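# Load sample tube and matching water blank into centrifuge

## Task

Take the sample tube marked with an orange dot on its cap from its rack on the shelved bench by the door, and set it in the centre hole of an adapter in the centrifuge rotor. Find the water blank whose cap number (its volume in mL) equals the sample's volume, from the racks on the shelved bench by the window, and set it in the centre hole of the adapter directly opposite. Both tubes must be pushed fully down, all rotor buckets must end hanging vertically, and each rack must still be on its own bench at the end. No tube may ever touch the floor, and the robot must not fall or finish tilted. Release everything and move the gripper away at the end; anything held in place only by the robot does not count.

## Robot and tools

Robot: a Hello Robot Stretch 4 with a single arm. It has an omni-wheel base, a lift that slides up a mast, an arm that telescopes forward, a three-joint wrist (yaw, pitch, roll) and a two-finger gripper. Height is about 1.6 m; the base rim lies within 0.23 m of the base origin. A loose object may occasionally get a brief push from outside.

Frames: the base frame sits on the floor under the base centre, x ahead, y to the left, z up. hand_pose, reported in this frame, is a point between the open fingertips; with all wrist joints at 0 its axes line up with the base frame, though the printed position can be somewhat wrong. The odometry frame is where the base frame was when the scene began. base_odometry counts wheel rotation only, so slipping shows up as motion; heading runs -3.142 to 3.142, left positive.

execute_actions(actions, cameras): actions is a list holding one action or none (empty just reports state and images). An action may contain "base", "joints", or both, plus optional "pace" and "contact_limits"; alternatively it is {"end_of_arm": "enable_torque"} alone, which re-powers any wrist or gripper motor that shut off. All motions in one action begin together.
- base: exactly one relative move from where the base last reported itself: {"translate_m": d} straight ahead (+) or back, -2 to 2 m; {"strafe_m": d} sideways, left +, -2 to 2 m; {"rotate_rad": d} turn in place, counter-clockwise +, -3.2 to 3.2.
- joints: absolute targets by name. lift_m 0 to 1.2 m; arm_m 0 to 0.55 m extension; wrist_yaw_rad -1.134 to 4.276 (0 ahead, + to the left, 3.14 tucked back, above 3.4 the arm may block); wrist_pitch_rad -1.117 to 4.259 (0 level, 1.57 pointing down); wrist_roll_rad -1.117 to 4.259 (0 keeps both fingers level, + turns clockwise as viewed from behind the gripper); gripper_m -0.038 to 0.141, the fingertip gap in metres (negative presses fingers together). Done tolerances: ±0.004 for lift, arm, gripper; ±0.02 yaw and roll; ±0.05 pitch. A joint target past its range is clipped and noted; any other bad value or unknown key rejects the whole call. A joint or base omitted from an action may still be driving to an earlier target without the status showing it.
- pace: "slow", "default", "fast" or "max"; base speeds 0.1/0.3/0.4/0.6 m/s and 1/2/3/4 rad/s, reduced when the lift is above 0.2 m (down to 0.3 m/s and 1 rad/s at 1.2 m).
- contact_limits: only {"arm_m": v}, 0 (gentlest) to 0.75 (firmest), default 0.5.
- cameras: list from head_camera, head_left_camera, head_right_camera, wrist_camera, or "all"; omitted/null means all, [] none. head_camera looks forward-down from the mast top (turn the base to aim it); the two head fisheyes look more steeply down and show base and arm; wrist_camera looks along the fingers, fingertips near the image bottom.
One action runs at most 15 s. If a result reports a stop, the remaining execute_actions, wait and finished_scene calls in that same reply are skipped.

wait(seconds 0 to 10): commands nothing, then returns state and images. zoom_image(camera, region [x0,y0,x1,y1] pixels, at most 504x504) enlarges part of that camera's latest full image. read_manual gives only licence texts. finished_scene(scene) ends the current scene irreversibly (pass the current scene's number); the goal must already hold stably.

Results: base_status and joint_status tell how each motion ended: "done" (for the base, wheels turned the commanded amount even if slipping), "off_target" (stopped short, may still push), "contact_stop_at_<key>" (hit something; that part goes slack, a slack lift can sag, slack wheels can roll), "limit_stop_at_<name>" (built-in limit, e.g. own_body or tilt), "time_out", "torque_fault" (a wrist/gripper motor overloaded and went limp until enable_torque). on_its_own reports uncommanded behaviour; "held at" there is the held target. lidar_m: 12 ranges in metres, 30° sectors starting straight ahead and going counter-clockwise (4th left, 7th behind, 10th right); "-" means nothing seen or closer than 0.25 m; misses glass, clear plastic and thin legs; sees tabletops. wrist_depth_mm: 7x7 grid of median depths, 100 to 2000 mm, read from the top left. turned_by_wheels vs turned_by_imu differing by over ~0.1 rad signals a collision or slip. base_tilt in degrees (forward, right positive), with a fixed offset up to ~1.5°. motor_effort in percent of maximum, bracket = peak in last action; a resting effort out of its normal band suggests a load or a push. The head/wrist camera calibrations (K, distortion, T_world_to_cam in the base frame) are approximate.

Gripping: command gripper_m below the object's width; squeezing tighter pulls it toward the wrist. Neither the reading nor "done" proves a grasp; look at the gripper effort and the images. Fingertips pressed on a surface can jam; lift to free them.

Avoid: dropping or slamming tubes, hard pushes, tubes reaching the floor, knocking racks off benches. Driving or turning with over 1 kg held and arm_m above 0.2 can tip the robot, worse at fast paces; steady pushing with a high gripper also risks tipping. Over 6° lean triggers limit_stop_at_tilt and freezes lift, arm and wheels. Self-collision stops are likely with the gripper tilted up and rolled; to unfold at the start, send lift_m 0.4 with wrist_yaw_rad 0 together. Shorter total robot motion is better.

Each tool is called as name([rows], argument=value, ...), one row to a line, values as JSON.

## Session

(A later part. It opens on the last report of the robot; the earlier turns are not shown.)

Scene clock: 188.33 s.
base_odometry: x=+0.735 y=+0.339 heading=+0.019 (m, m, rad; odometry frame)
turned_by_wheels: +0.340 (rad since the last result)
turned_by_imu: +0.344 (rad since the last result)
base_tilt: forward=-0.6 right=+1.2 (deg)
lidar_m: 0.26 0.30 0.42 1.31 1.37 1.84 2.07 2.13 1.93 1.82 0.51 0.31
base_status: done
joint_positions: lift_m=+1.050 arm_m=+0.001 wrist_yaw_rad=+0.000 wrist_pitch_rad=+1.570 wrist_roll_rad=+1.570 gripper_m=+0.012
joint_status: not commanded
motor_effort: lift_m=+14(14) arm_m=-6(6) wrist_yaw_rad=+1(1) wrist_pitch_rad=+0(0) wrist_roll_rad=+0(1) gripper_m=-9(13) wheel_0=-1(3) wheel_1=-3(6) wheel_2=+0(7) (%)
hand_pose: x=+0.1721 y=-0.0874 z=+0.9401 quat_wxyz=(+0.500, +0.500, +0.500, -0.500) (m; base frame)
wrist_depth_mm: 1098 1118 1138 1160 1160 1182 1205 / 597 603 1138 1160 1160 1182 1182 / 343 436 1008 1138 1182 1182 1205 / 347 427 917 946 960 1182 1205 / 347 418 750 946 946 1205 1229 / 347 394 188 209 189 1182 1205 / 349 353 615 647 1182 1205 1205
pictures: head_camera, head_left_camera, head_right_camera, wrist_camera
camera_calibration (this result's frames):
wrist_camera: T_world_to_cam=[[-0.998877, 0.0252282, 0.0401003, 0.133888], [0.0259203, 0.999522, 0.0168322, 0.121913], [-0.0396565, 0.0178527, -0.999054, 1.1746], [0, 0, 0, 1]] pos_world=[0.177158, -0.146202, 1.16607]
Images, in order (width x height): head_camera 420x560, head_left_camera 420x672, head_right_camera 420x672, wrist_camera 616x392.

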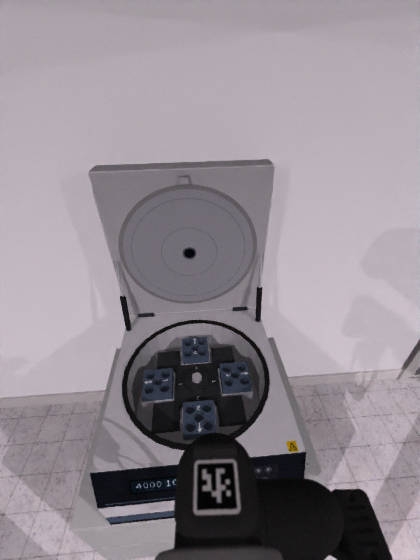

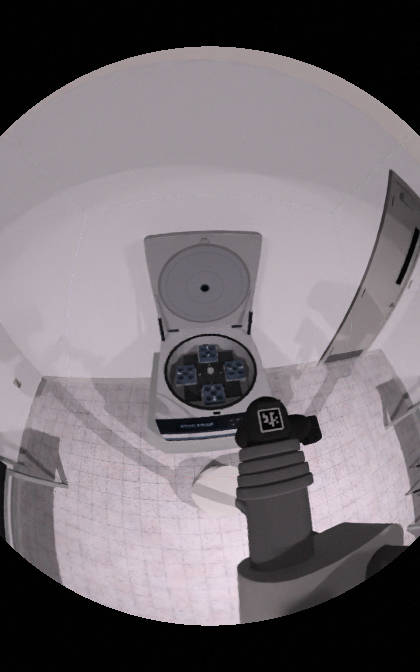

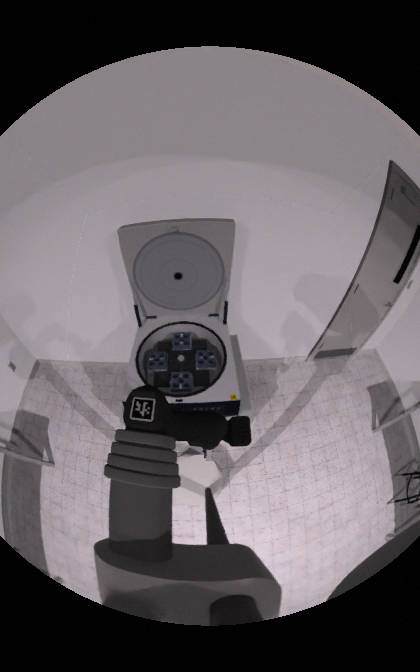

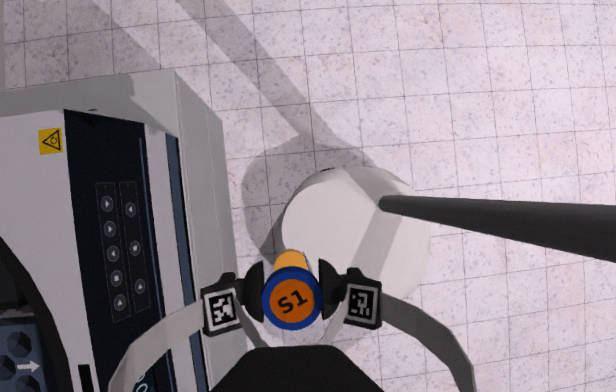

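zoom_image(camera="head_camera", region=[110, 310, 280, 450])

Region (110, 310, 280, 450) of head_camera's 420x560 image, scaled by 2.965, with more detail than that image has; it fills the top 415 rows of this view, and the rest is white.

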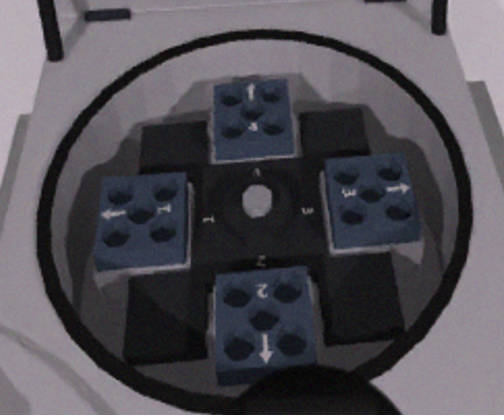

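execute_actions([
  {"joints": {"lift_m": 1.1}},
], cameras=[])

execute_actions([
  {"joints": {"arm_m": 0.44}},
], cameras=["wrist_camera", "head_right_camera"])

Scene clock: 199.60 s.
base_odometry: x=+0.735 y=+0.339 heading=+0.019 (m, m, rad; odometry frame)
turned_by_wheels: +0.000 (rad since the last result)
turned_by_imu: -0.001 (rad since the last result)
base_tilt: forward=-0.5 right=+1.3 (deg)
lidar_m: 0.27 0.30 0.42 1.32 1.34 1.81 2.06 2.13 1.93 1.83 0.49 0.32
base_status: not commanded
joint_positions: lift_m=+1.100 arm_m=+0.001 wrist_yaw_rad=+0.000 wrist_pitch_rad=+1.570 wrist_roll_rad=+1.570 gripper_m=+0.012
joint_status: all done
motor_effort: lift_m=+24(27) arm_m=-6(6) wrist_yaw_rad=+1(1) wrist_pitch_rad=+0(0) wrist_roll_rad=+0(0) gripper_m=-13(13) wheel_0=-1(1) wheel_1=-3(3) wheel_2=+0(0) (%)
hand_pose: x=+0.1721 y=-0.0874 z=+0.9893 quat_wxyz=(+0.500, +0.500, +0.500, -0.500) (m; base frame)
wrist_depth_mm: 1160 1160 1205 1205 1205 1229 1255 / 1160 647 1182 1229 1205 1229 1229 / 392 477 991 1205 1229 1229 1255 / 394 449 917 1008 1008 1229 1255 / 397 439 750 1008 1008 1229 1255 / 442 415 188 209 189 1229 1281 / 433 399 621 676 1255 1229 1255
pictures: none
No camera images: the call's "cameras" was empty. Leave "cameras" out to get every camera's image.

Scene clock: 202.00 s.
base_odometry: x=+0.735 y=+0.339 heading=+0.019 (m, m, rad; odometry frame)
turned_by_wheels: +0.000 (rad since the last result)
turned_by_imu: +0.000 (rad since the last result)
base_tilt: forward=-0.6 right=+1.2 (deg)
lidar_m: 0.30 0.31 0.45 1.30 1.35 1.87 2.08 2.12 1.96 1.83 0.47 0.32
base_status: not commanded
joint_positions: lift_m=+1.100 arm_m=+0.439 wrist_yaw_rad=+0.000 wrist_pitch_rad=+1.570 wrist_roll_rad=+1.570 gripper_m=+0.012
joint_status: all done
motor_effort: lift_m=+24(24) arm_m=+6(6) wrist_yaw_rad=+1(1) wrist_pitch_rad=+0(2) wrist_roll_rad=-1(0) gripper_m=-14(15) wheel_0=-1(1) wheel_1=-3(3) wheel_2=+0(0) (%)
hand_pose: x=+0.6102 y=-0.0874 z=+0.9893 quat_wxyz=(+0.501, +0.500, +0.500, -0.499) (m; base frame)
wrist_depth_mm: 732 1118 1182 1205 1205 1255 1255 / 732 976 1182 661 668 1229 1229 / 640 397 402 404 407 415 1255 / 392 397 521 585 415 415 1042 / 392 459 462 442 492 415 1042 / 392 462 188 209 189 421 1281 / 392 427 445 287 452 421 1255
pictures: head_right_camera, wrist_camera
camera_calibration (this result's frames):
wrist_camera: T_world_to_cam=[[-0.998897, 0.0250177, 0.0397333, 0.569871], [0.0257034, 0.999528, 0.0168417, 0.109853], [-0.0392932, 0.0178444, -0.999068, 1.24092], [0, 0, 0, 1]] pos_world=[0.615179, -0.146201, 1.21527]
Images, in order (width x height): head_right_camera 420x672, wrist_camera 616x392.

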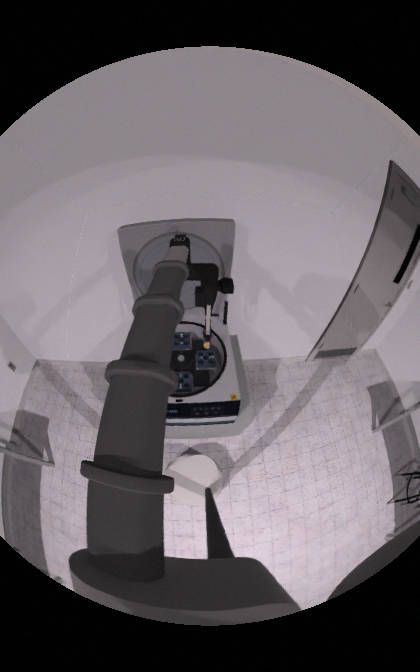

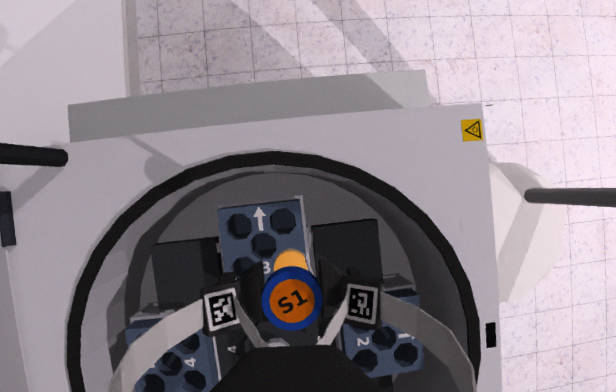

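execute_actions([
  {"base": {"strafe_m": 0.005}, "joints": {"arm_m": 0.471, "lift_m": 1.02}, "pace": "slow"},
], cameras=["wrist_camera", "head_right_camera"])

Scene clock: 213.20 s.
base_odometry: x=+0.735 y=+0.344 heading=+0.019 (m, m, rad; odometry frame)
turned_by_wheels: +0.000 (rad since the last result)
turned_by_imu: -0.001 (rad since the last result)
base_tilt: forward=-0.5 right=+1.1 (deg)
lidar_m: 0.29 0.31 0.42 1.32 1.34 1.84 2.08 2.13 1.97 1.85 0.49 0.31
base_status: done
joint_positions: lift_m=+1.020 arm_m=+0.470 wrist_yaw_rad=+0.000 wrist_pitch_rad=+1.570 wrist_roll_rad=+1.570 gripper_m=+0.012
joint_status: all done
motor_effort: lift_m=+13(22) arm_m=+6(1) wrist_yaw_rad=+1(1) wrist_pitch_rad=+2(1) wrist_roll_rad=-1(1) gripper_m=-13(13) wheel_0=-2(7) wheel_1=+2(1) wheel_2=+1(0) (%)
hand_pose: x=+0.6412 y=-0.0874 z=+0.9102 quat_wxyz=(+0.501, +0.500, +0.500, -0.499) (m; base frame)
wrist_depth_mm: 683 1060 1098 1118 1138 1160 1160 / 634 569 574 580 585 334 1160 / 315 319 320 325 330 336 1160 / 315 317 496 504 477 336 340 / 315 382 384 362 394 373 340 / 315 404 188 208 189 387 342 / 315 362 368 252 384 382 342
pictures: head_right_camera, wrist_camera
camera_calibration (this result's frames):
wrist_camera: T_world_to_cam=[[-0.998897, 0.0250175, 0.0397451, 0.603926], [0.0257034, 0.999528, 0.0168414, 0.11039], [-0.039305, 0.0178444, -0.999068, 1.16307], [0, 0, 0, 1]] pos_world=[0.646137, -0.146201, 1.13613]
Images, in order (width x height): head_right_camera 420x672, wrist_camera 616x392.

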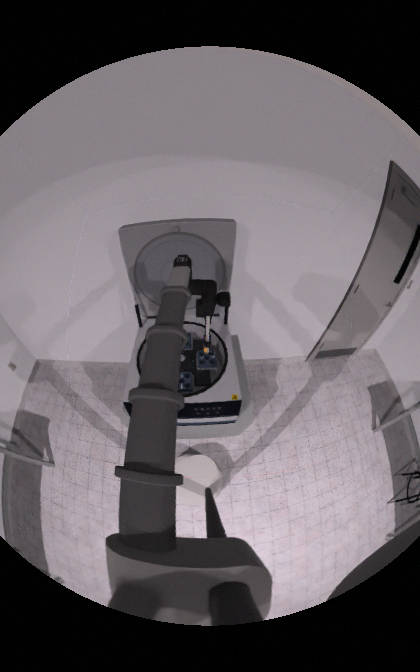

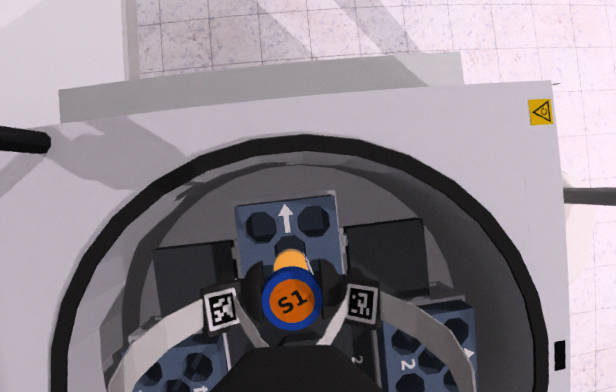

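zoom_image(camera="wrist_camera", region=[220, 185, 360, 335])

Region (220, 185, 360, 335) of wrist_camera's 616x392 image, scaled by 3.360; it fills the left 470 columns of this view, and the rest is white.

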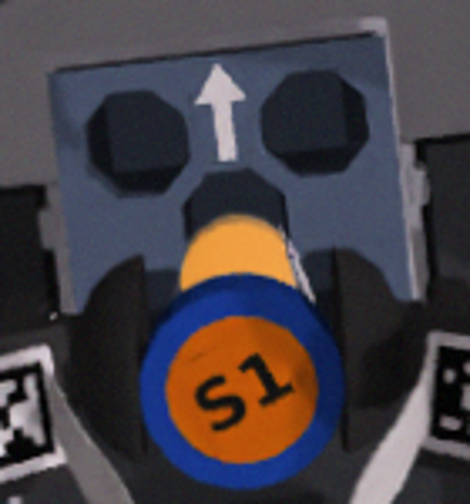

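execute_actions([
  {"base": {"strafe_m": -0.003}, "joints": {"lift_m": 0.995}, "pace": "slow"},
], cameras=["wrist_camera"])

zoom_image(camera="wrist_camera", region=[220, 185, 360, 335])

Scene clock: 231.03 s.
base_odometry: x=+0.735 y=+0.341 heading=+0.019 (m, m, rad; odometry frame)
turned_by_wheels: +0.000 (rad since the last result)
turned_by_imu: -0.001 (rad since the last result)
base_tilt: forward=-0.5 right=+1.2 (deg)
lidar_m: 0.27 0.32 0.44 1.33 1.37 1.83 2.06 2.14 1.95 1.85 0.45 0.32
base_status: done
joint_positions: lift_m=+0.995 arm_m=+0.470 wrist_yaw_rad=+0.000 wrist_pitch_rad=+1.570 wrist_roll_rad=+1.570 gripper_m=+0.012
joint_status: all done
motor_effort: lift_m=+13(13) arm_m=+6(6) wrist_yaw_rad=+1(0) wrist_pitch_rad=+1(1) wrist_roll_rad=+0(1) gripper_m=-16(17) wheel_0=+2(2) wheel_1=-4(7) wheel_2=+0(1) (%)
hand_pose: x=+0.6412 y=-0.0874 z=+0.8852 quat_wxyz=(+0.501, +0.500, +0.500, -0.499) (m; base frame)
wrist_depth_mm: 683 1060 1078 1098 1118 1138 1160 / 640 549 549 554 559 310 1138 / 290 293 297 300 304 309 312 / 293 293 442 480 459 309 314 / 291 357 359 336 370 370 314 / 291 382 188 208 189 377 314 / 297 332 359 249 370 357 319
pictures: wrist_camera
camera_calibration (this result's frames):
wrist_camera: T_world_to_cam=[[-0.998897, 0.0250175, 0.0397453, 0.604923], [0.0257034, 0.999528, 0.0168414, 0.110811], [-0.0393052, 0.0178444, -0.999068, 1.13811], [0, 0, 0, 1]] pos_world=[0.646141, -0.146201, 1.11114]
Images, in order (width x height): wrist_camera 616x392.

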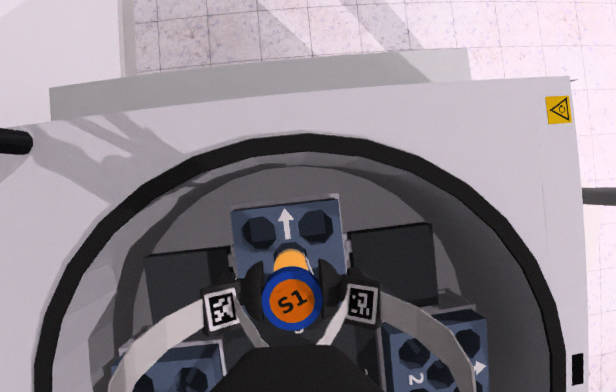

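Region (220, 185, 360, 335) of wrist_camera's 616x392 image, scaled by 3.360; it fills the left 470 columns of this view, and the rest is white.

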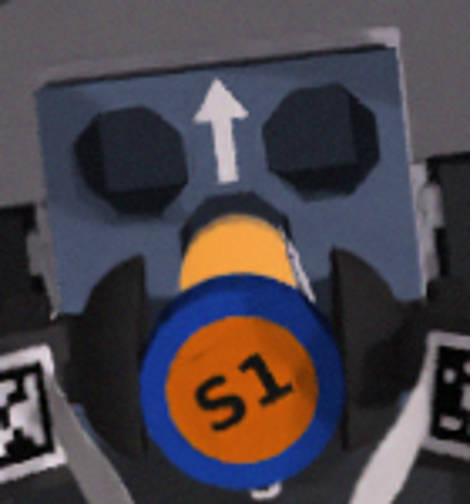

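execute_actions([
  {"joints": {"lift_m": 0.955}, "pace": "slow"},
], cameras=["wrist_camera"])

Scene clock: 237.33 s.
base_odometry: x=+0.735 y=+0.341 heading=+0.019 (m, m, rad; odometry frame)
turned_by_wheels: +0.000 (rad since the last result)
turned_by_imu: -0.001 (rad since the last result)
base_tilt: forward=-0.7 right=+1.0 (deg)
lidar_m: 0.28 0.30 0.45 1.33 1.36 1.81 2.08 2.15 1.93 1.83 0.50 0.31
base_status: not commanded
joint_positions: lift_m=+0.955 arm_m=+0.470 wrist_yaw_rad=+0.000 wrist_pitch_rad=+1.570 wrist_roll_rad=+1.570 gripper_m=+0.012
joint_status: all done
motor_effort: lift_m=+13(14) arm_m=+6(6) wrist_yaw_rad=+1(1) wrist_pitch_rad=+1(2) wrist_roll_rad=+0(0) gripper_m=-16(12) wheel_0=+2(2) wheel_1=-4(4) wheel_2=+0(0) (%)
hand_pose: x=+0.6412 y=-0.0874 z=+0.8452 quat_wxyz=(+0.501, +0.500, +0.500, -0.499) (m; base frame)
wrist_depth_mm: 683 1025 1042 1060 1060 1078 1098 / 597 500 504 262 265 268 271 / 251 256 257 260 264 268 270 / 252 254 430 439 445 270 271 / 253 330 322 297 330 340 270 / 273 329 188 209 189 357 300 / 297 309 322 229 329 307 319
pictures: wrist_camera
camera_calibration (this result's frames):
wrist_camera: T_world_to_cam=[[-0.998897, 0.0250177, 0.0397454, 0.606514], [0.0257036, 0.999528, 0.0168414, 0.111485], [-0.0393053, 0.0178444, -0.999068, 1.09814], [0, 0, 0, 1]] pos_world=[0.646142, -0.146201, 1.07113]
Images, in order (width x height): wrist_camera 616x392.

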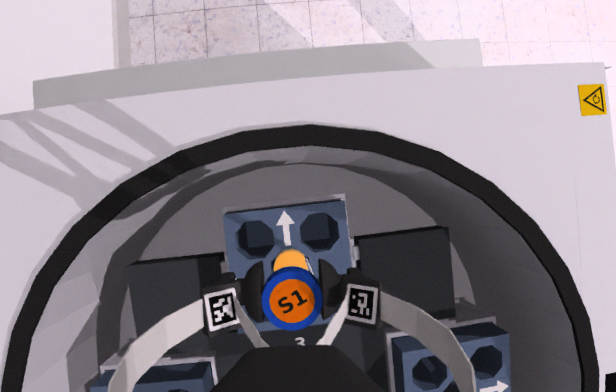

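execute_actions([
  {"joints": {"lift_m": 0.915}, "pace": "slow"},
], cameras=["wrist_camera"])

Scene clock: 240.33 s.
base_odometry: x=+0.735 y=+0.341 heading=+0.019 (m, m, rad; odometry frame)
turned_by_wheels: +0.000 (rad since the last result)
turned_by_imu: +0.000 (rad since the last result)
base_tilt: forward=-0.5 right=+1.1 (deg)
lidar_m: 0.30 0.30 0.45 1.33 1.34 1.85 2.07 2.14 1.95 1.83 0.47 0.32
base_status: not commanded
joint_positions: lift_m=+0.915 arm_m=+0.470 wrist_yaw_rad=+0.000 wrist_pitch_rad=+1.570 wrist_roll_rad=+1.570 gripper_m=+0.012
joint_status: all done
motor_effort: lift_m=+13(13) arm_m=+6(6) wrist_yaw_rad=+1(1) wrist_pitch_rad=+1(1) wrist_roll_rad=-1(1) gripper_m=-14(15) wheel_0=+2(2) wheel_1=-4(4) wheel_2=+0(0) (%)
hand_pose: x=+0.6412 y=-0.0874 z=+0.8052 quat_wxyz=(+0.501, +0.500, +0.500, -0.499) (m; base frame)
wrist_depth_mm: 683 991 1008 1008 750 1042 1060 / 459 216 219 221 224 227 229 / 214 216 219 223 224 226 229 / 213 235 397 399 404 252 229 / 218 343 291 258 290 314 251 / 272 279 188 210 189 315 301 / 297 279 281 195 289 266 303
pictures: wrist_camera
camera_calibration (this result's frames):
wrist_camera: T_world_to_cam=[[-0.998897, 0.0250175, 0.0397453, 0.608105], [0.0257034, 0.999528, 0.0168414, 0.112159], [-0.0393052, 0.0178444, -0.999068, 1.05817], [0, 0, 0, 1]] pos_world=[0.646143, -0.146201, 1.03113]
Images, in order (width x height): wrist_camera 616x392.

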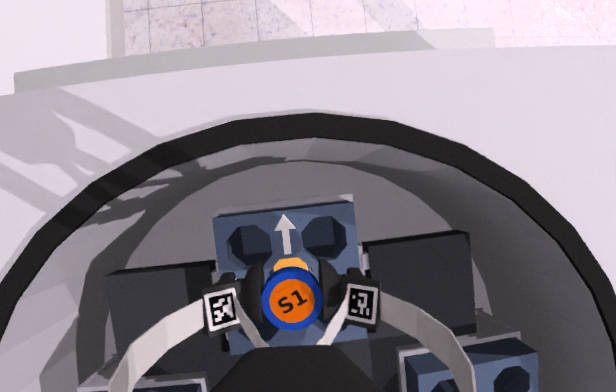

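execute_actions([
  {"joints": {"lift_m": 0.903}, "pace": "slow"},
], cameras=["wrist_camera"])

Scene clock: 246.80 s.
base_odometry: x=+0.735 y=+0.341 heading=+0.019 (m, m, rad; odometry frame)
turned_by_wheels: +0.000 (rad since the last result)
turned_by_imu: +0.000 (rad since the last result)
base_tilt: forward=-0.5 right=+1.3 (deg)
lidar_m: 0.30 0.29 0.43 1.32 1.33 1.83 2.05 2.14 1.95 1.82 0.53 0.34
base_status: not commanded
joint_positions: lift_m=+0.903 arm_m=+0.470 wrist_yaw_rad=+0.000 wrist_pitch_rad=+1.570 wrist_roll_rad=+1.570 gripper_m=+0.012
joint_status: all done
motor_effort: lift_m=+13(13) arm_m=+6(6) wrist_yaw_rad=+1(1) wrist_pitch_rad=+1(1) wrist_roll_rad=+0(1) gripper_m=-18(16) wheel_0=+2(2) wheel_1=-4(4) wheel_2=+0(0) (%)
hand_pose: x=+0.6412 y=-0.0874 z=+0.7932 quat_wxyz=(+0.501, +0.500, +0.500, -0.499) (m; base frame)
wrist_depth_mm: 683 960 976 732 469 477 1025 / 202 204 206 208 212 214 216 / 202 204 204 224 211 214 217 / 202 235 384 387 392 251 213 / 219 343 291 248 277 303 252 / 272 266 188 209 189 315 301 / 297 268 270 190 277 262 298
pictures: wrist_camera
camera_calibration (this result's frames):
wrist_camera: T_world_to_cam=[[-0.998897, 0.0250173, 0.0397453, 0.608583], [0.0257033, 0.999528, 0.0168414, 0.112361], [-0.0393052, 0.0178444, -0.999068, 1.04619], [0, 0, 0, 1]] pos_world=[0.646144, -0.146201, 1.01913]
Images, in order (width x height): wrist_camera 616x392.

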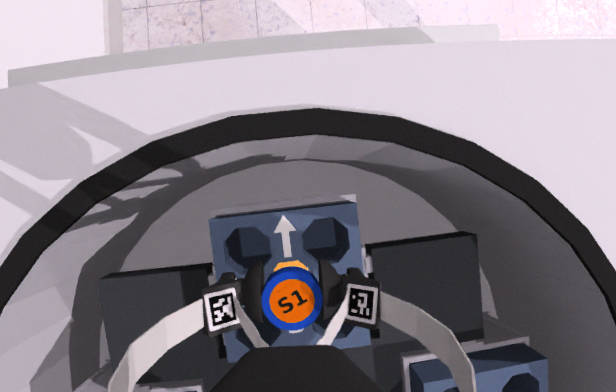

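execute_actions([
  {"joints": {"gripper_m": 0.045}, "pace": "slow"},
], cameras=["wrist_camera"])

Scene clock: 252.70 s.
base_odometry: x=+0.735 y=+0.341 heading=+0.019 (m, m, rad; odometry frame)
turned_by_wheels: +0.000 (rad since the last result)
turned_by_imu: -0.001 (rad since the last result)
base_tilt: forward=-0.6 right=+1.2 (deg)
lidar_m: 0.28 0.31 0.43 1.31 1.35 1.86 2.07 2.13 1.95 1.85 0.54 0.32
base_status: not commanded
joint_positions: lift_m=+0.903 arm_m=+0.470 wrist_yaw_rad=+0.000 wrist_pitch_rad=+1.570 wrist_roll_rad=+1.570 gripper_m=+0.045
joint_status: all done
motor_effort: lift_m=+14(13) arm_m=+6(6) wrist_yaw_rad=+1(1) wrist_pitch_rad=+1(2) wrist_roll_rad=-1(0) gripper_m=-3(15) wheel_0=+2(2) wheel_1=-4(4) wheel_2=+0(0) (%)
hand_pose: x=+0.6412 y=-0.0874 z=+0.7932 quat_wxyz=(+0.501, +0.500, +0.500, -0.499) (m; base frame)
wrist_depth_mm: 691 946 991 732 473 473 1042 / 203 204 207 209 212 214 216 / 202 204 204 224 210 215 217 / 202 235 384 387 394 251 214 / 218 345 290 247 277 303 252 / 272 268 194 216 196 315 300 / 297 267 268 138 276 266 298
pictures: wrist_camera
camera_calibration (this result's frames):
wrist_camera: T_world_to_cam=[[-0.998897, 0.0250176, 0.0397451, 0.608583], [0.0257035, 0.999528, 0.0168414, 0.11236], [-0.039305, 0.0178444, -0.999068, 1.04619], [0, 0, 0, 1]] pos_world=[0.646144, -0.146201, 1.01913]
Images, in order (width x height): wrist_camera 616x392.

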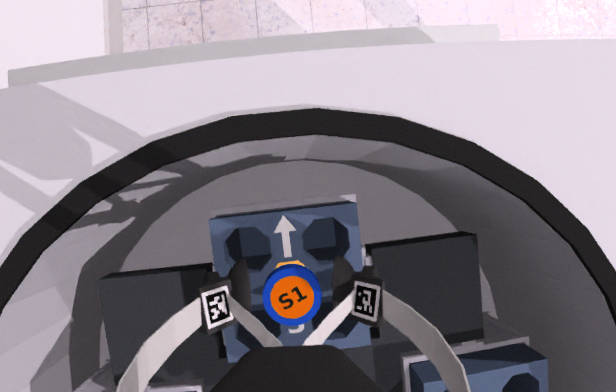

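execute_actions([
  {"joints": {"lift_m": 0.955}},
], cameras=[])

execute_actions([
  {"joints": {"gripper_m": 0.0}},
], cameras=["wrist_camera"])

execute_actions([
  {"joints": {"lift_m": 0.935}, "pace": "slow"},
], cameras=["wrist_camera"])

Scene clock: 264.23 s.
base_odometry: x=+0.735 y=+0.341 heading=+0.019 (m, m, rad; odometry frame)
turned_by_wheels: +0.000 (rad since the last result)
turned_by_imu: -0.001 (rad since the last result)
base_tilt: forward=-0.6 right=+1.2 (deg)
lidar_m: 0.29 0.32 0.42 1.31 1.36 1.86 2.06 2.12 1.94 1.83 0.48 0.32
base_status: not commanded
joint_positions: lift_m=+0.955 arm_m=+0.470 wrist_yaw_rad=+0.000 wrist_pitch_rad=+1.570 wrist_roll_rad=+1.570 gripper_m=+0.045
joint_status: all done
motor_effort: lift_m=+24(25) arm_m=+6(6) wrist_yaw_rad=+1(1) wrist_pitch_rad=+1(1) wrist_roll_rad=-1(0) gripper_m=-3(4) wheel_0=+2(2) wheel_1=-4(4) wheel_2=-1(0) (%)
hand_pose: x=+0.6412 y=-0.0874 z=+0.8443 quat_wxyz=(+0.501, +0.500, +0.500, -0.499) (m; base frame)
wrist_depth_mm: 683 1025 1042 1060 1060 1078 1098 / 597 500 504 262 264 267 270 / 251 253 256 260 263 267 270 / 252 253 433 439 442 268 271 / 251 332 322 297 329 338 270 / 272 319 193 296 196 357 301 / 297 314 322 138 327 307 319
pictures: none
No camera images: the call's "cameras" was empty. Leave "cameras" out to get every camera's image.

Scene clock: 265.47 s.
base_odometry: x=+0.735 y=+0.341 heading=+0.019 (m, m, rad; odometry frame)
turned_by_wheels: +0.000 (rad since the last result)
turned_by_imu: +0.000 (rad since the last result)
base_tilt: forward=-0.6 right=+1.3 (deg)
lidar_m: 0.28 0.31 0.44 1.32 1.36 1.84 2.06 2.12 1.94 1.82 0.48 0.32
base_status: not commanded
joint_positions: lift_m=+0.955 arm_m=+0.470 wrist_yaw_rad=+0.000 wrist_pitch_rad=+1.570 wrist_roll_rad=+1.570 gripper_m=+0.000
joint_status: all done
motor_effort: lift_m=+24(24) arm_m=+6(6) wrist_yaw_rad=+1(1) wrist_pitch_rad=+1(1) wrist_roll_rad=+0(0) gripper_m=-2(8) wheel_0=+2(2) wheel_1=-4(4) wheel_2=+0(0) (%)
hand_pose: x=+0.6412 y=-0.0874 z=+0.8443 quat_wxyz=(+0.501, +0.500, +0.500, -0.499) (m; base frame)
wrist_depth_mm: 683 1042 1060 1060 1060 1078 1098 / 603 504 504 260 265 267 270 / 251 254 256 259 264 267 268 / 252 252 433 439 442 268 271 / 251 332 322 297 329 340 270 / 272 317 186 194 329 355 300 / 297 319 320 234 327 307 320
pictures: wrist_camera
camera_calibration (this result's frames):
wrist_camera: T_world_to_cam=[[-0.998897, 0.0250173, 0.0397453, 0.606553], [0.0257032, 0.999528, 0.0168414, 0.111499], [-0.0393052, 0.0178444, -0.999068, 1.0973], [0, 0, 0, 1]] pos_world=[0.646147, -0.146201, 1.07029]
Images, in order (width x height): wrist_camera 616x392.

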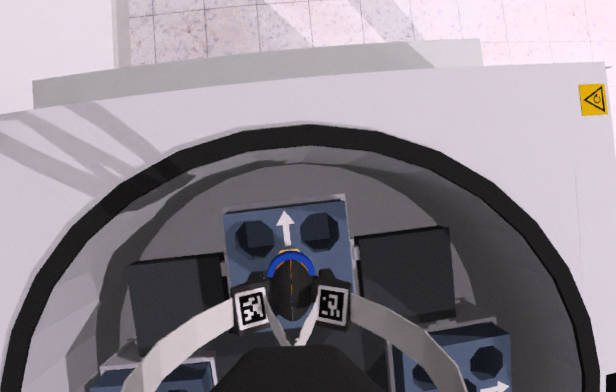

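Scene clock: 266.40 s.
base_odometry: x=+0.735 y=+0.341 heading=+0.019 (m, m, rad; odometry frame)
turned_by_wheels: +0.000 (rad since the last result)
turned_by_imu: +0.000 (rad since the last result)
base_tilt: forward=-0.4 right=+1.2 (deg)
lidar_m: 0.28 0.32 0.44 1.31 1.37 1.86 2.04 2.15 1.95 1.84 0.50 0.31
base_status: not commanded
joint_positions: lift_m=+0.935 arm_m=+0.470 wrist_yaw_rad=+0.000 wrist_pitch_rad=+1.570 wrist_roll_rad=+1.570 gripper_m=+0.000
joint_status: all done
motor_effort: lift_m=+13(23) arm_m=+6(6) wrist_yaw_rad=+1(1) wrist_pitch_rad=+2(1) wrist_roll_rad=+0(0) gripper_m=-4(3) wheel_0=+2(2) wheel_1=-4(4) wheel_2=+0(0) (%)
hand_pose: x=+0.6412 y=-0.0874 z=+0.8252 quat_wxyz=(+0.501, +0.500, +0.500, -0.499) (m; base frame)
wrist_depth_mm: 683 1025 1025 1042 768 1060 1078 / 480 480 239 241 244 246 250 / 233 235 238 242 244 247 250 / 233 236 415 418 427 251 251 / 232 330 322 278 310 319 252 / 271 298 186 194 309 343 301 / 297 298 303 224 307 289 320
pictures: wrist_camera
camera_calibration (this result's frames):
wrist_camera: T_world_to_cam=[[-0.998897, 0.0250175, 0.0397451, 0.607316], [0.0257034, 0.999528, 0.0168414, 0.111822], [-0.039305, 0.0178444, -0.999068, 1.07816], [0, 0, 0, 1]] pos_world=[0.646148, -0.146201, 1.05113]
Images, in order (width x height): wrist_camera 616x392.

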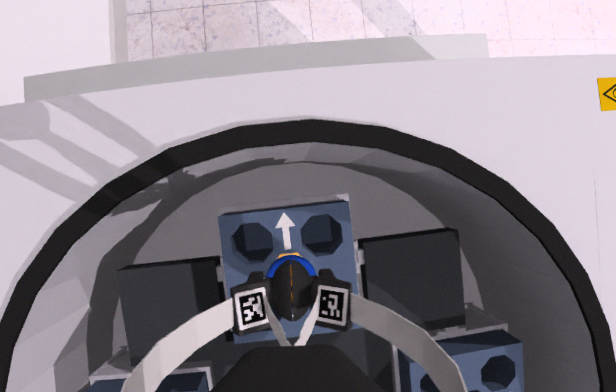

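execute_actions([
  {"joints": {"lift_m": 0.928}, "pace": "slow"},
], cameras=["wrist_camera"])

Scene clock: 268.80 s.
base_odometry: x=+0.735 y=+0.341 heading=+0.019 (m, m, rad; odometry frame)
turned_by_wheels: +0.000 (rad since the last result)
turned_by_imu: +0.000 (rad since the last result)
base_tilt: forward=-0.5 right=+1.2 (deg)
lidar_m: 0.30 0.32 0.44 1.31 1.34 1.83 2.07 2.15 1.93 1.81 0.50 0.32
base_status: not commanded
joint_positions: lift_m=+0.928 arm_m=+0.470 wrist_yaw_rad=+0.000 wrist_pitch_rad=+1.570 wrist_roll_rad=+1.570 gripper_m=+0.000
joint_status: all done
motor_effort: lift_m=+13(13) arm_m=+6(6) wrist_yaw_rad=+1(0) wrist_pitch_rad=+1(1) wrist_roll_rad=+0(0) gripper_m=-5(4) wheel_0=+2(2) wheel_1=-4(4) wheel_2=+0(0) (%)
hand_pose: x=+0.6412 y=-0.0874 z=+0.8182 quat_wxyz=(+0.501, +0.500, +0.500, -0.499) (m; base frame)
wrist_depth_mm: 683 1008 1008 1042 768 1060 1078 / 469 229 231 234 237 240 242 / 226 229 230 233 236 241 243 / 226 234 410 413 421 252 243 / 226 332 297 270 304 320 252 / 272 291 186 194 301 340 300 / 297 291 296 207 301 281 319
pictures: wrist_camera
camera_calibration (this result's frames):
wrist_camera: T_world_to_cam=[[-0.998897, 0.0250174, 0.0397453, 0.607594], [0.0257033, 0.999528, 0.0168414, 0.111939], [-0.0393052, 0.0178444, -0.999068, 1.07118], [0, 0, 0, 1]] pos_world=[0.646149, -0.146201, 1.04415]
Images, in order (width x height): wrist_camera 616x392.

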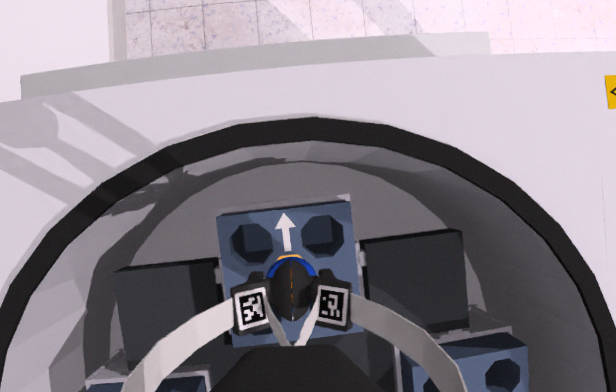

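execute_actions([
  {"joints": {"lift_m": 0.921}, "pace": "slow"},
], cameras=["wrist_camera"])

Scene clock: 271.03 s.
base_odometry: x=+0.735 y=+0.341 heading=+0.019 (m, m, rad; odometry frame)
turned_by_wheels: +0.000 (rad since the last result)
turned_by_imu: +0.000 (rad since the last result)
base_tilt: forward=-0.6 right=+1.2 (deg)
lidar_m: 0.30 0.31 0.43 1.33 1.37 1.85 2.07 2.14 1.94 1.84 0.47 0.32
base_status: not commanded
joint_positions: lift_m=+0.922 arm_m=+0.470 wrist_yaw_rad=+0.000 wrist_pitch_rad=+1.570 wrist_roll_rad=+1.570 gripper_m=+0.000
joint_status: all done
motor_effort: lift_m=+11(12) arm_m=+6(6) wrist_yaw_rad=+1(1) wrist_pitch_rad=+1(0) wrist_roll_rad=+0(1) gripper_m=-6(3) wheel_0=+2(2) wheel_1=-4(4) wheel_2=+0(0) (%)
hand_pose: x=+0.6412 y=-0.0874 z=+0.8114 quat_wxyz=(+0.501, +0.500, +0.500, -0.499) (m; base frame)
wrist_depth_mm: 691 1008 1025 1042 768 1060 1060 / 466 225 226 229 231 235 236 / 221 223 225 228 231 235 236 / 222 231 402 407 413 252 237 / 221 342 293 266 298 322 252 / 270 287 187 202 297 330 301 / 296 287 290 147 296 279 320
pictures: wrist_camera
camera_calibration (this result's frames):
wrist_camera: T_world_to_cam=[[-0.998897, 0.0250175, 0.0397453, 0.607867], [0.0257034, 0.999528, 0.0168414, 0.112054], [-0.0393052, 0.0178444, -0.999068, 1.06438], [0, 0, 0, 1]] pos_world=[0.646152, -0.146201, 1.03734]
Images, in order (width x height): wrist_camera 616x392.

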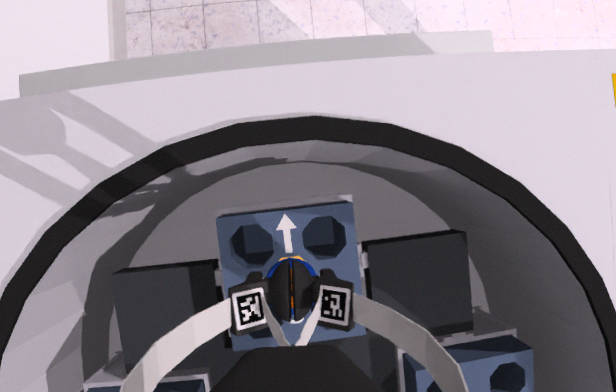

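execute_actions([
  {"joints": {"lift_m": 1.0, "gripper_m": 0.07}},
], cameras=["wrist_camera"])

execute_actions([
  {"base": {"rotate_rad": 1.75}, "joints": {"arm_m": 0.0}},
])

Scene clock: 276.70 s.
base_odometry: x=+0.735 y=+0.341 heading=+0.019 (m, m, rad; odometry frame)
turned_by_wheels: +0.000 (rad since the last result)
turned_by_imu: -0.001 (rad since the last result)
base_tilt: forward=-0.6 right=+1.2 (deg)
lidar_m: 0.28 0.31 0.42 1.31 1.35 1.84 2.08 2.15 1.93 1.82 0.48 0.33
base_status: not commanded
joint_positions: lift_m=+1.000 arm_m=+0.470 wrist_yaw_rad=+0.000 wrist_pitch_rad=+1.570 wrist_roll_rad=+1.570 gripper_m=+0.070
joint_status: all done
motor_effort: lift_m=+24(25) arm_m=+6(6) wrist_yaw_rad=+0(1) wrist_pitch_rad=+1(2) wrist_roll_rad=+0(1) gripper_m=-3(4) wheel_0=+2(2) wheel_1=-4(4) wheel_2=+0(0) (%)
hand_pose: x=+0.6412 y=-0.0874 z=+0.8893 quat_wxyz=(+0.501, +0.500, +0.500, -0.499) (m; base frame)
wrist_depth_mm: 683 1060 1078 1098 1118 1138 1160 / 634 549 559 559 569 315 1138 / 294 298 300 304 309 312 319 / 296 297 442 488 459 314 317 / 294 364 364 343 373 368 319 / 296 384 199 351 197 382 320 / 296 338 366 136 375 359 320
pictures: wrist_camera
camera_calibration (this result's frames):
wrist_camera: T_world_to_cam=[[-0.998897, 0.0250176, 0.0397451, 0.604772], [0.0257035, 0.999528, 0.0168414, 0.110741], [-0.039305, 0.0178444, -0.999068, 1.14226], [0, 0, 0, 1]] pos_world=[0.646154, -0.146201, 1.11529]
Images, in order (width x height): wrist_camera 616x392.

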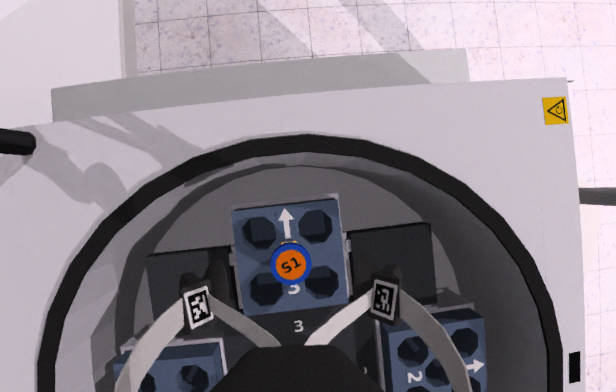

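Scene clock: 279.17 s.
base_odometry: x=+0.735 y=+0.341 heading=+1.769 (m, m, rad; odometry frame)
turned_by_wheels: +1.750 (rad since the last result)
turned_by_imu: +1.770 (rad since the last result)
base_tilt: forward=-0.5 right=+1.2 (deg)
lidar_m: 1.31 1.42 2.70 2.05 2.25 1.90 1.85 0.38 0.31 0.27 0.32 1.73
base_status: done
joint_positions: lift_m=+1.000 arm_m=+0.001 wrist_yaw_rad=+0.000 wrist_pitch_rad=+1.570 wrist_roll_rad=+1.570 gripper_m=+0.070
joint_status: all done
motor_effort: lift_m=+23(24) arm_m=-6(7) wrist_yaw_rad=+1(0) wrist_pitch_rad=+0(1) wrist_roll_rad=+0(0) gripper_m=+1(4) wheel_0=-2(9) wheel_1=-1(4) wheel_2=-3(8) (%)
hand_pose: x=+0.1721 y=-0.0874 z=+0.8894 quat_wxyz=(+0.500, +0.500, +0.500, -0.500) (m; base frame)
wrist_depth_mm: 1060 1098 554 500 466 433 427 / 1078 1078 866 732 668 609 564 / 1078 1098 1118 1098 1138 1138 1138 / 1078 1078 1098 917 904 1138 1138 / 1078 1078 1098 917 917 1160 1160 / 1078 1078 199 1118 197 1138 1160 / 1078 1078 1098 136 1138 1160 1160
pictures: head_camera, head_left_camera, head_right_camera, wrist_camera
camera_calibration (this result's frames):
wrist_camera: T_world_to_cam=[[-0.998882, 0.0251202, 0.0400491, 0.135988], [0.0258113, 0.999525, 0.0168335, 0.122784], [-0.0396073, 0.0178484, -0.999056, 1.12394], [0, 0, 0, 1]] pos_world=[0.177183, -0.146202, 1.11536]
Images, in order (width x height): head_camera 420x560, head_left_camera 420x672, head_right_camera 420x672, wrist_camera 616x392.

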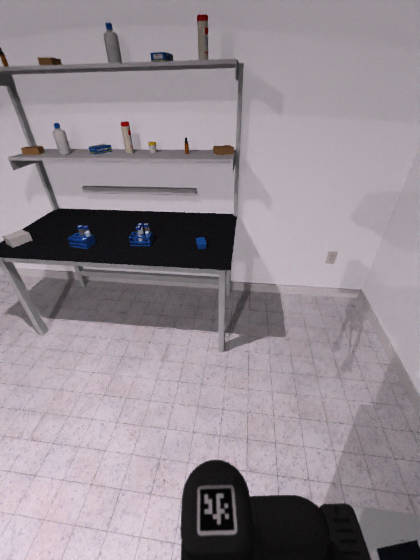

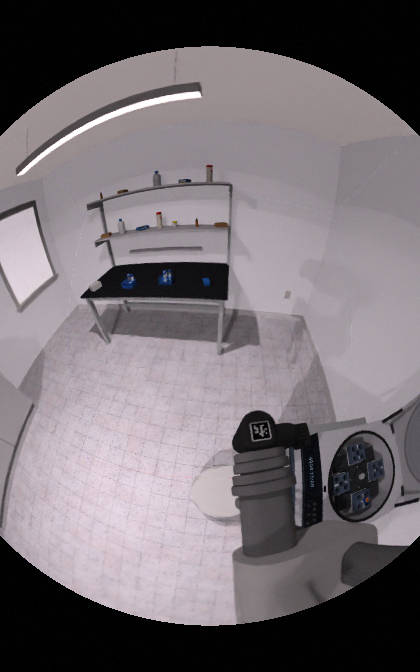

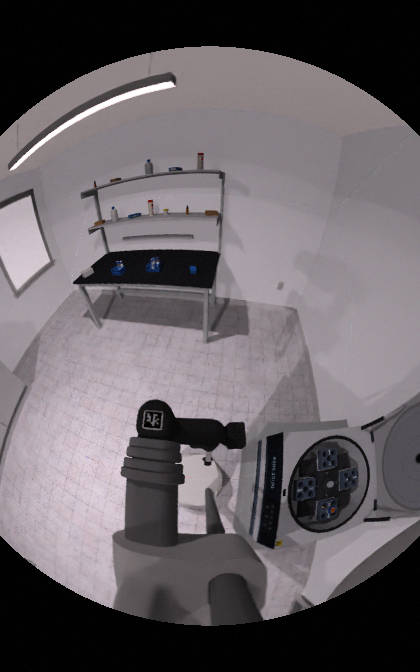

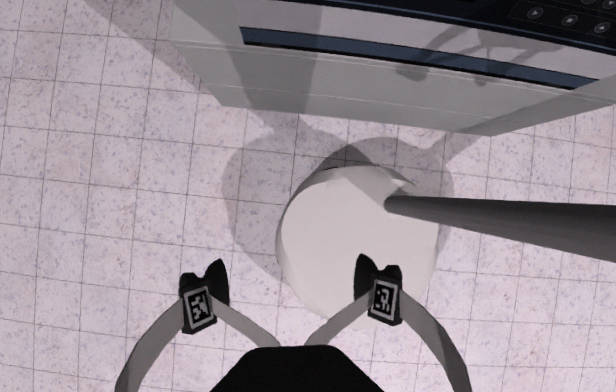

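zoom_image(camera="head_camera", region=[50, 210, 170, 260])

Region (50, 210, 170, 260) of head_camera's 420x560 image, scaled by 4.200, with more detail than that image has; it fills the top 210 rows of this view, and the rest is white.

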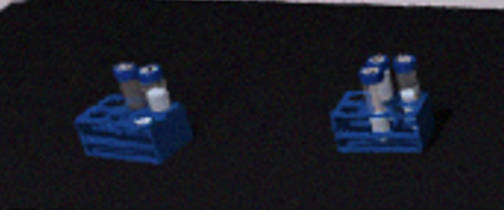

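execute_actions([
  {"base": {"translate_m": 0.9}, "joints": {"lift_m": 1.1}},
], cameras=[])

execute_actions([
  {"base": {"strafe_m": 0.55}},
])

Scene clock: 299.00 s.
base_odometry: x=+0.558 y=+1.223 heading=+1.769 (m, m, rad; odometry frame)
turned_by_wheels: +0.000 (rad since the last result)
turned_by_imu: -0.002 (rad since the last result)
base_tilt: forward=-0.5 right=+1.3 (deg)
lidar_m: 0.39 0.46 0.73 2.07 2.13 2.80 1.15 0.68 0.83 1.15 1.28 0.44
base_status: done
joint_positions: lift_m=+1.100 arm_m=+0.001 wrist_yaw_rad=+0.000 wrist_pitch_rad=+1.570 wrist_roll_rad=+1.570 gripper_m=+0.070
joint_status: all done
motor_effort: lift_m=+23(25) arm_m=-6(6) wrist_yaw_rad=+1(1) wrist_pitch_rad=+1(0) wrist_roll_rad=+0(0) gripper_m=+0(5) wheel_0=+1(7) wheel_1=+1(5) wheel_2=+0(9) (%)
hand_pose: x=+0.1721 y=-0.0874 z=+0.9893 quat_wxyz=(+0.500, +0.500, +0.500, -0.500) (m; base frame)
wrist_depth_mm: 1160 1160 1182 1229 1229 1229 1008 / 1160 1160 1182 1205 1229 1229 1008 / 1182 1182 1205 1205 1229 1229 1229 / 1160 1205 1205 991 991 1229 1255 / 439 1182 1205 1008 1025 1255 1255 / 439 1182 199 1205 196 1229 1255 / 439 1205 1205 136 1229 1229 1255
pictures: none
No camera images: the call's "cameras" was empty. Leave "cameras" out to get every camera's image.

Scene clock: 302.17 s.
base_odometry: x=+0.019 y=+1.115 heading=+1.769 (m, m, rad; odometry frame)
turned_by_wheels: +0.000 (rad since the last result)
turned_by_imu: -0.002 (rad since the last result)
base_tilt: forward=-0.6 right=+1.3 (deg)
lidar_m: 0.48 0.56 0.89 1.48 1.51 2.41 2.79 1.26 1.09 1.70 0.62 0.50
base_status: done
joint_positions: lift_m=+1.100 arm_m=+0.001 wrist_yaw_rad=+0.000 wrist_pitch_rad=+1.570 wrist_roll_rad=+1.570 gripper_m=+0.070
joint_status: not commanded
motor_effort: lift_m=+23(23) arm_m=-6(6) wrist_yaw_rad=+1(1) wrist_pitch_rad=+0(0) wrist_roll_rad=-1(1) gripper_m=-3(2) wheel_0=+0(8) wheel_1=+0(12) wheel_2=+0(2) (%)
hand_pose: x=+0.1721 y=-0.0874 z=+0.9894 quat_wxyz=(+0.500, +0.500, +0.500, -0.500) (m; base frame)
wrist_depth_mm: 1160 1182 1160 1205 1205 1255 1255 / 1160 1160 1205 1229 1229 1229 1255 / 1160 1160 1182 1205 1229 1255 1229 / 1182 1182 1205 1008 1008 1255 1255 / 1160 1182 1205 1008 1025 1255 1255 / 1182 1182 199 1205 196 1255 1255 / 1182 1182 1205 136 1229 1255 1255
pictures: head_camera, head_left_camera, head_right_camera, wrist_camera
camera_calibration (this result's frames):
wrist_camera: T_world_to_cam=[[-0.998882, 0.02512, 0.040049, 0.131952], [0.0258111, 0.999525, 0.0168335, 0.121102], [-0.0396071, 0.0178484, -0.999056, 1.22382], [0, 0, 0, 1]] pos_world=[0.177151, -0.146202, 1.21534]
Images, in order (width x height): head_camera 420x560, head_left_camera 420x672, head_right_camera 420x672, wrist_camera 616x392.

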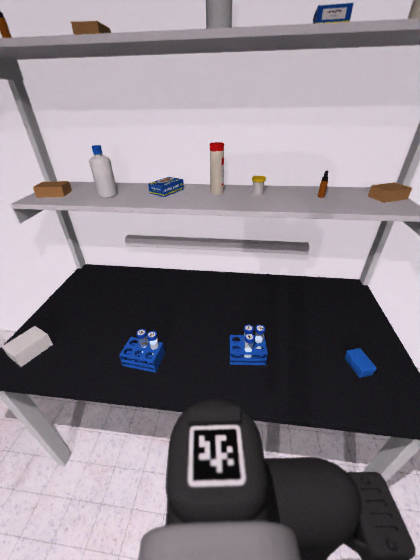

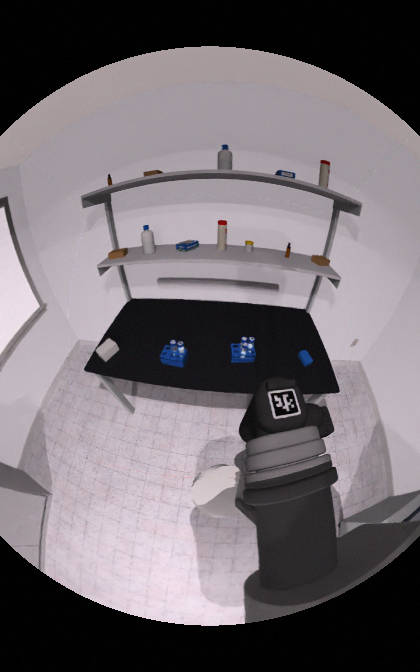

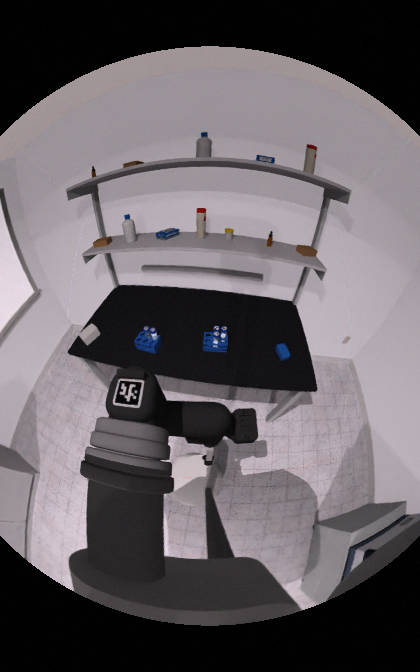

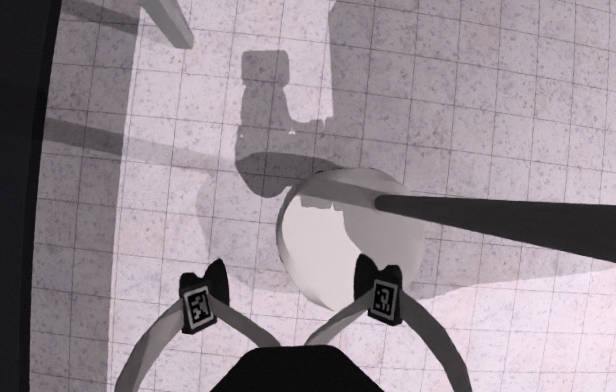

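zoom_image(camera="head_camera", region=[110, 320, 180, 380])

zoom_image(camera="head_camera", region=[215, 315, 285, 375])

Region (110, 320, 180, 380) of head_camera's 420x560 image, scaled by 7.200, with more detail than that image has; it fills the top 432 rows of this view, and the rest is white.

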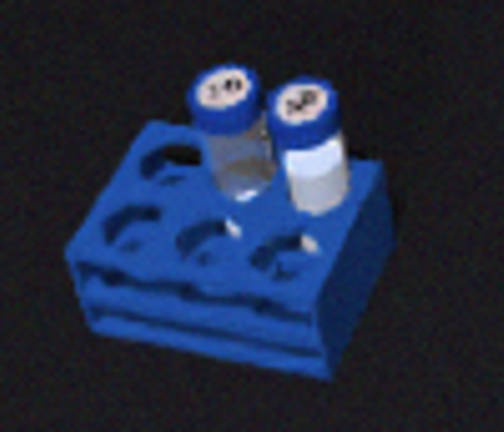

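Region (215, 315, 285, 375) of head_camera's 420x560 image, scaled by 7.200, with more detail than that image has; it fills the top 432 rows of this view, and the rest is white.

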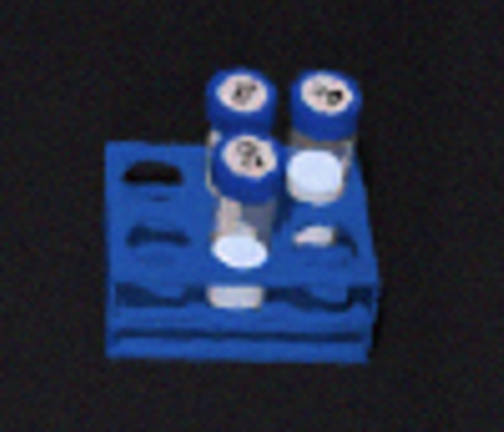

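execute_actions([
  {"base": {"strafe_m": 0.315}},
], cameras=[])

execute_actions([
  {"base": {"translate_m": 0.2}, "joints": {"arm_m": 0.36}},
], cameras=["wrist_camera", "head_right_camera"])

Scene clock: 317.60 s.
base_odometry: x=-0.290 y=+1.053 heading=+1.769 (m, m, rad; odometry frame)
turned_by_wheels: +0.000 (rad since the last result)
turned_by_imu: -0.001 (rad since the last result)
base_tilt: forward=-0.5 right=+1.2 (deg)
lidar_m: 0.51 0.61 1.66 1.34 1.19 1.88 2.94 1.64 1.34 2.01 0.67 0.54
base_status: done
joint_positions: lift_m=+1.100 arm_m=+0.001 wrist_yaw_rad=+0.000 wrist_pitch_rad=+1.570 wrist_roll_rad=+1.570 gripper_m=+0.070
joint_status: not commanded
motor_effort: lift_m=+23(23) arm_m=-6(6) wrist_yaw_rad=+1(1) wrist_pitch_rad=+0(0) wrist_roll_rad=-1(0) gripper_m=-1(2) wheel_0=+0(9) wheel_1=+1(10) wheel_2=+0(0) (%)
hand_pose: x=+0.1721 y=-0.0874 z=+0.9894 quat_wxyz=(+0.500, +0.500, +0.500, -0.500) (m; base frame)
wrist_depth_mm: 1160 1182 1205 1205 1205 1229 1229 / 1182 1182 1182 1182 1229 1255 1255 / 1160 1182 1205 1205 1205 1229 1255 / 1160 1182 1182 1008 1025 1229 1229 / 1182 1205 1182 1008 1008 1255 1229 / 1182 1182 200 1205 197 1255 1255 / 1160 1182 1229 136 1229 1229 1255
pictures: none
No camera images: the call's "cameras" was empty. Leave "cameras" out to get every camera's image.

Scene clock: 319.77 s.
base_odometry: x=-0.329 y=+1.249 heading=+1.769 (m, m, rad; odometry frame)
turned_by_wheels: +0.000 (rad since the last result)
turned_by_imu: +0.000 (rad since the last result)
base_tilt: forward=-0.6 right=+1.3 (deg)
lidar_m: 0.32 0.38 0.61 1.65 1.26 1.77 3.17 1.68 1.46 0.95 0.43 0.33
base_status: done
joint_positions: lift_m=+1.100 arm_m=+0.359 wrist_yaw_rad=+0.000 wrist_pitch_rad=+1.570 wrist_roll_rad=+1.570 gripper_m=+0.070
joint_status: all done
motor_effort: lift_m=+23(23) arm_m=+6(7) wrist_yaw_rad=+1(0) wrist_pitch_rad=+2(1) wrist_roll_rad=+0(0) gripper_m=+0(3) wheel_0=+0(6) wheel_1=+2(5) wheel_2=+1(10) (%)
hand_pose: x=+0.5302 y=-0.0874 z=+0.9894 quat_wxyz=(+0.501, +0.500, +0.500, -0.499) (m; base frame)
wrist_depth_mm: 430 436 442 449 452 1229 1255 / 433 439 442 452 455 1229 1255 / 436 442 442 449 459 1229 1255 / 433 439 449 449 459 1025 1255 / 436 442 445 394 455 1025 1255 / 436 439 199 424 197 1255 1255 / 439 442 445 136 459 1255 1281
pictures: head_right_camera, wrist_camera
camera_calibration (this result's frames):
wrist_camera: T_world_to_cam=[[-0.998898, 0.0250151, 0.0397016, 0.489974], [0.0257003, 0.999528, 0.0168425, 0.111909], [-0.0392615, 0.0178443, -0.99907, 1.23784], [0, 0, 0, 1]] pos_world=[0.535158, -0.146201, 1.21535]
Images, in order (width x height): head_right_camera 420x672, wrist_camera 616x392.

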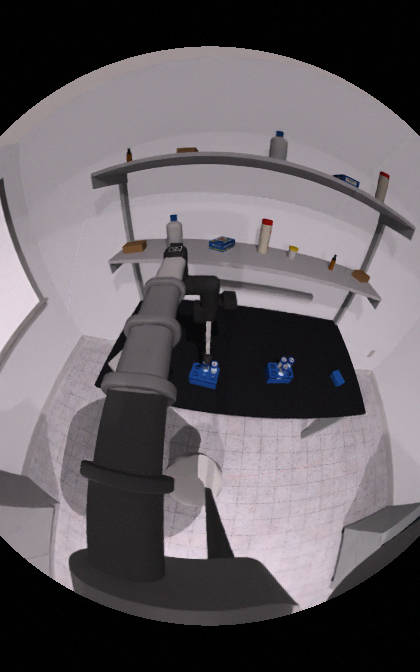

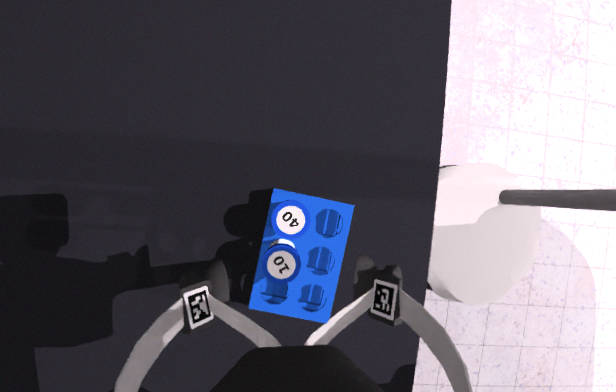

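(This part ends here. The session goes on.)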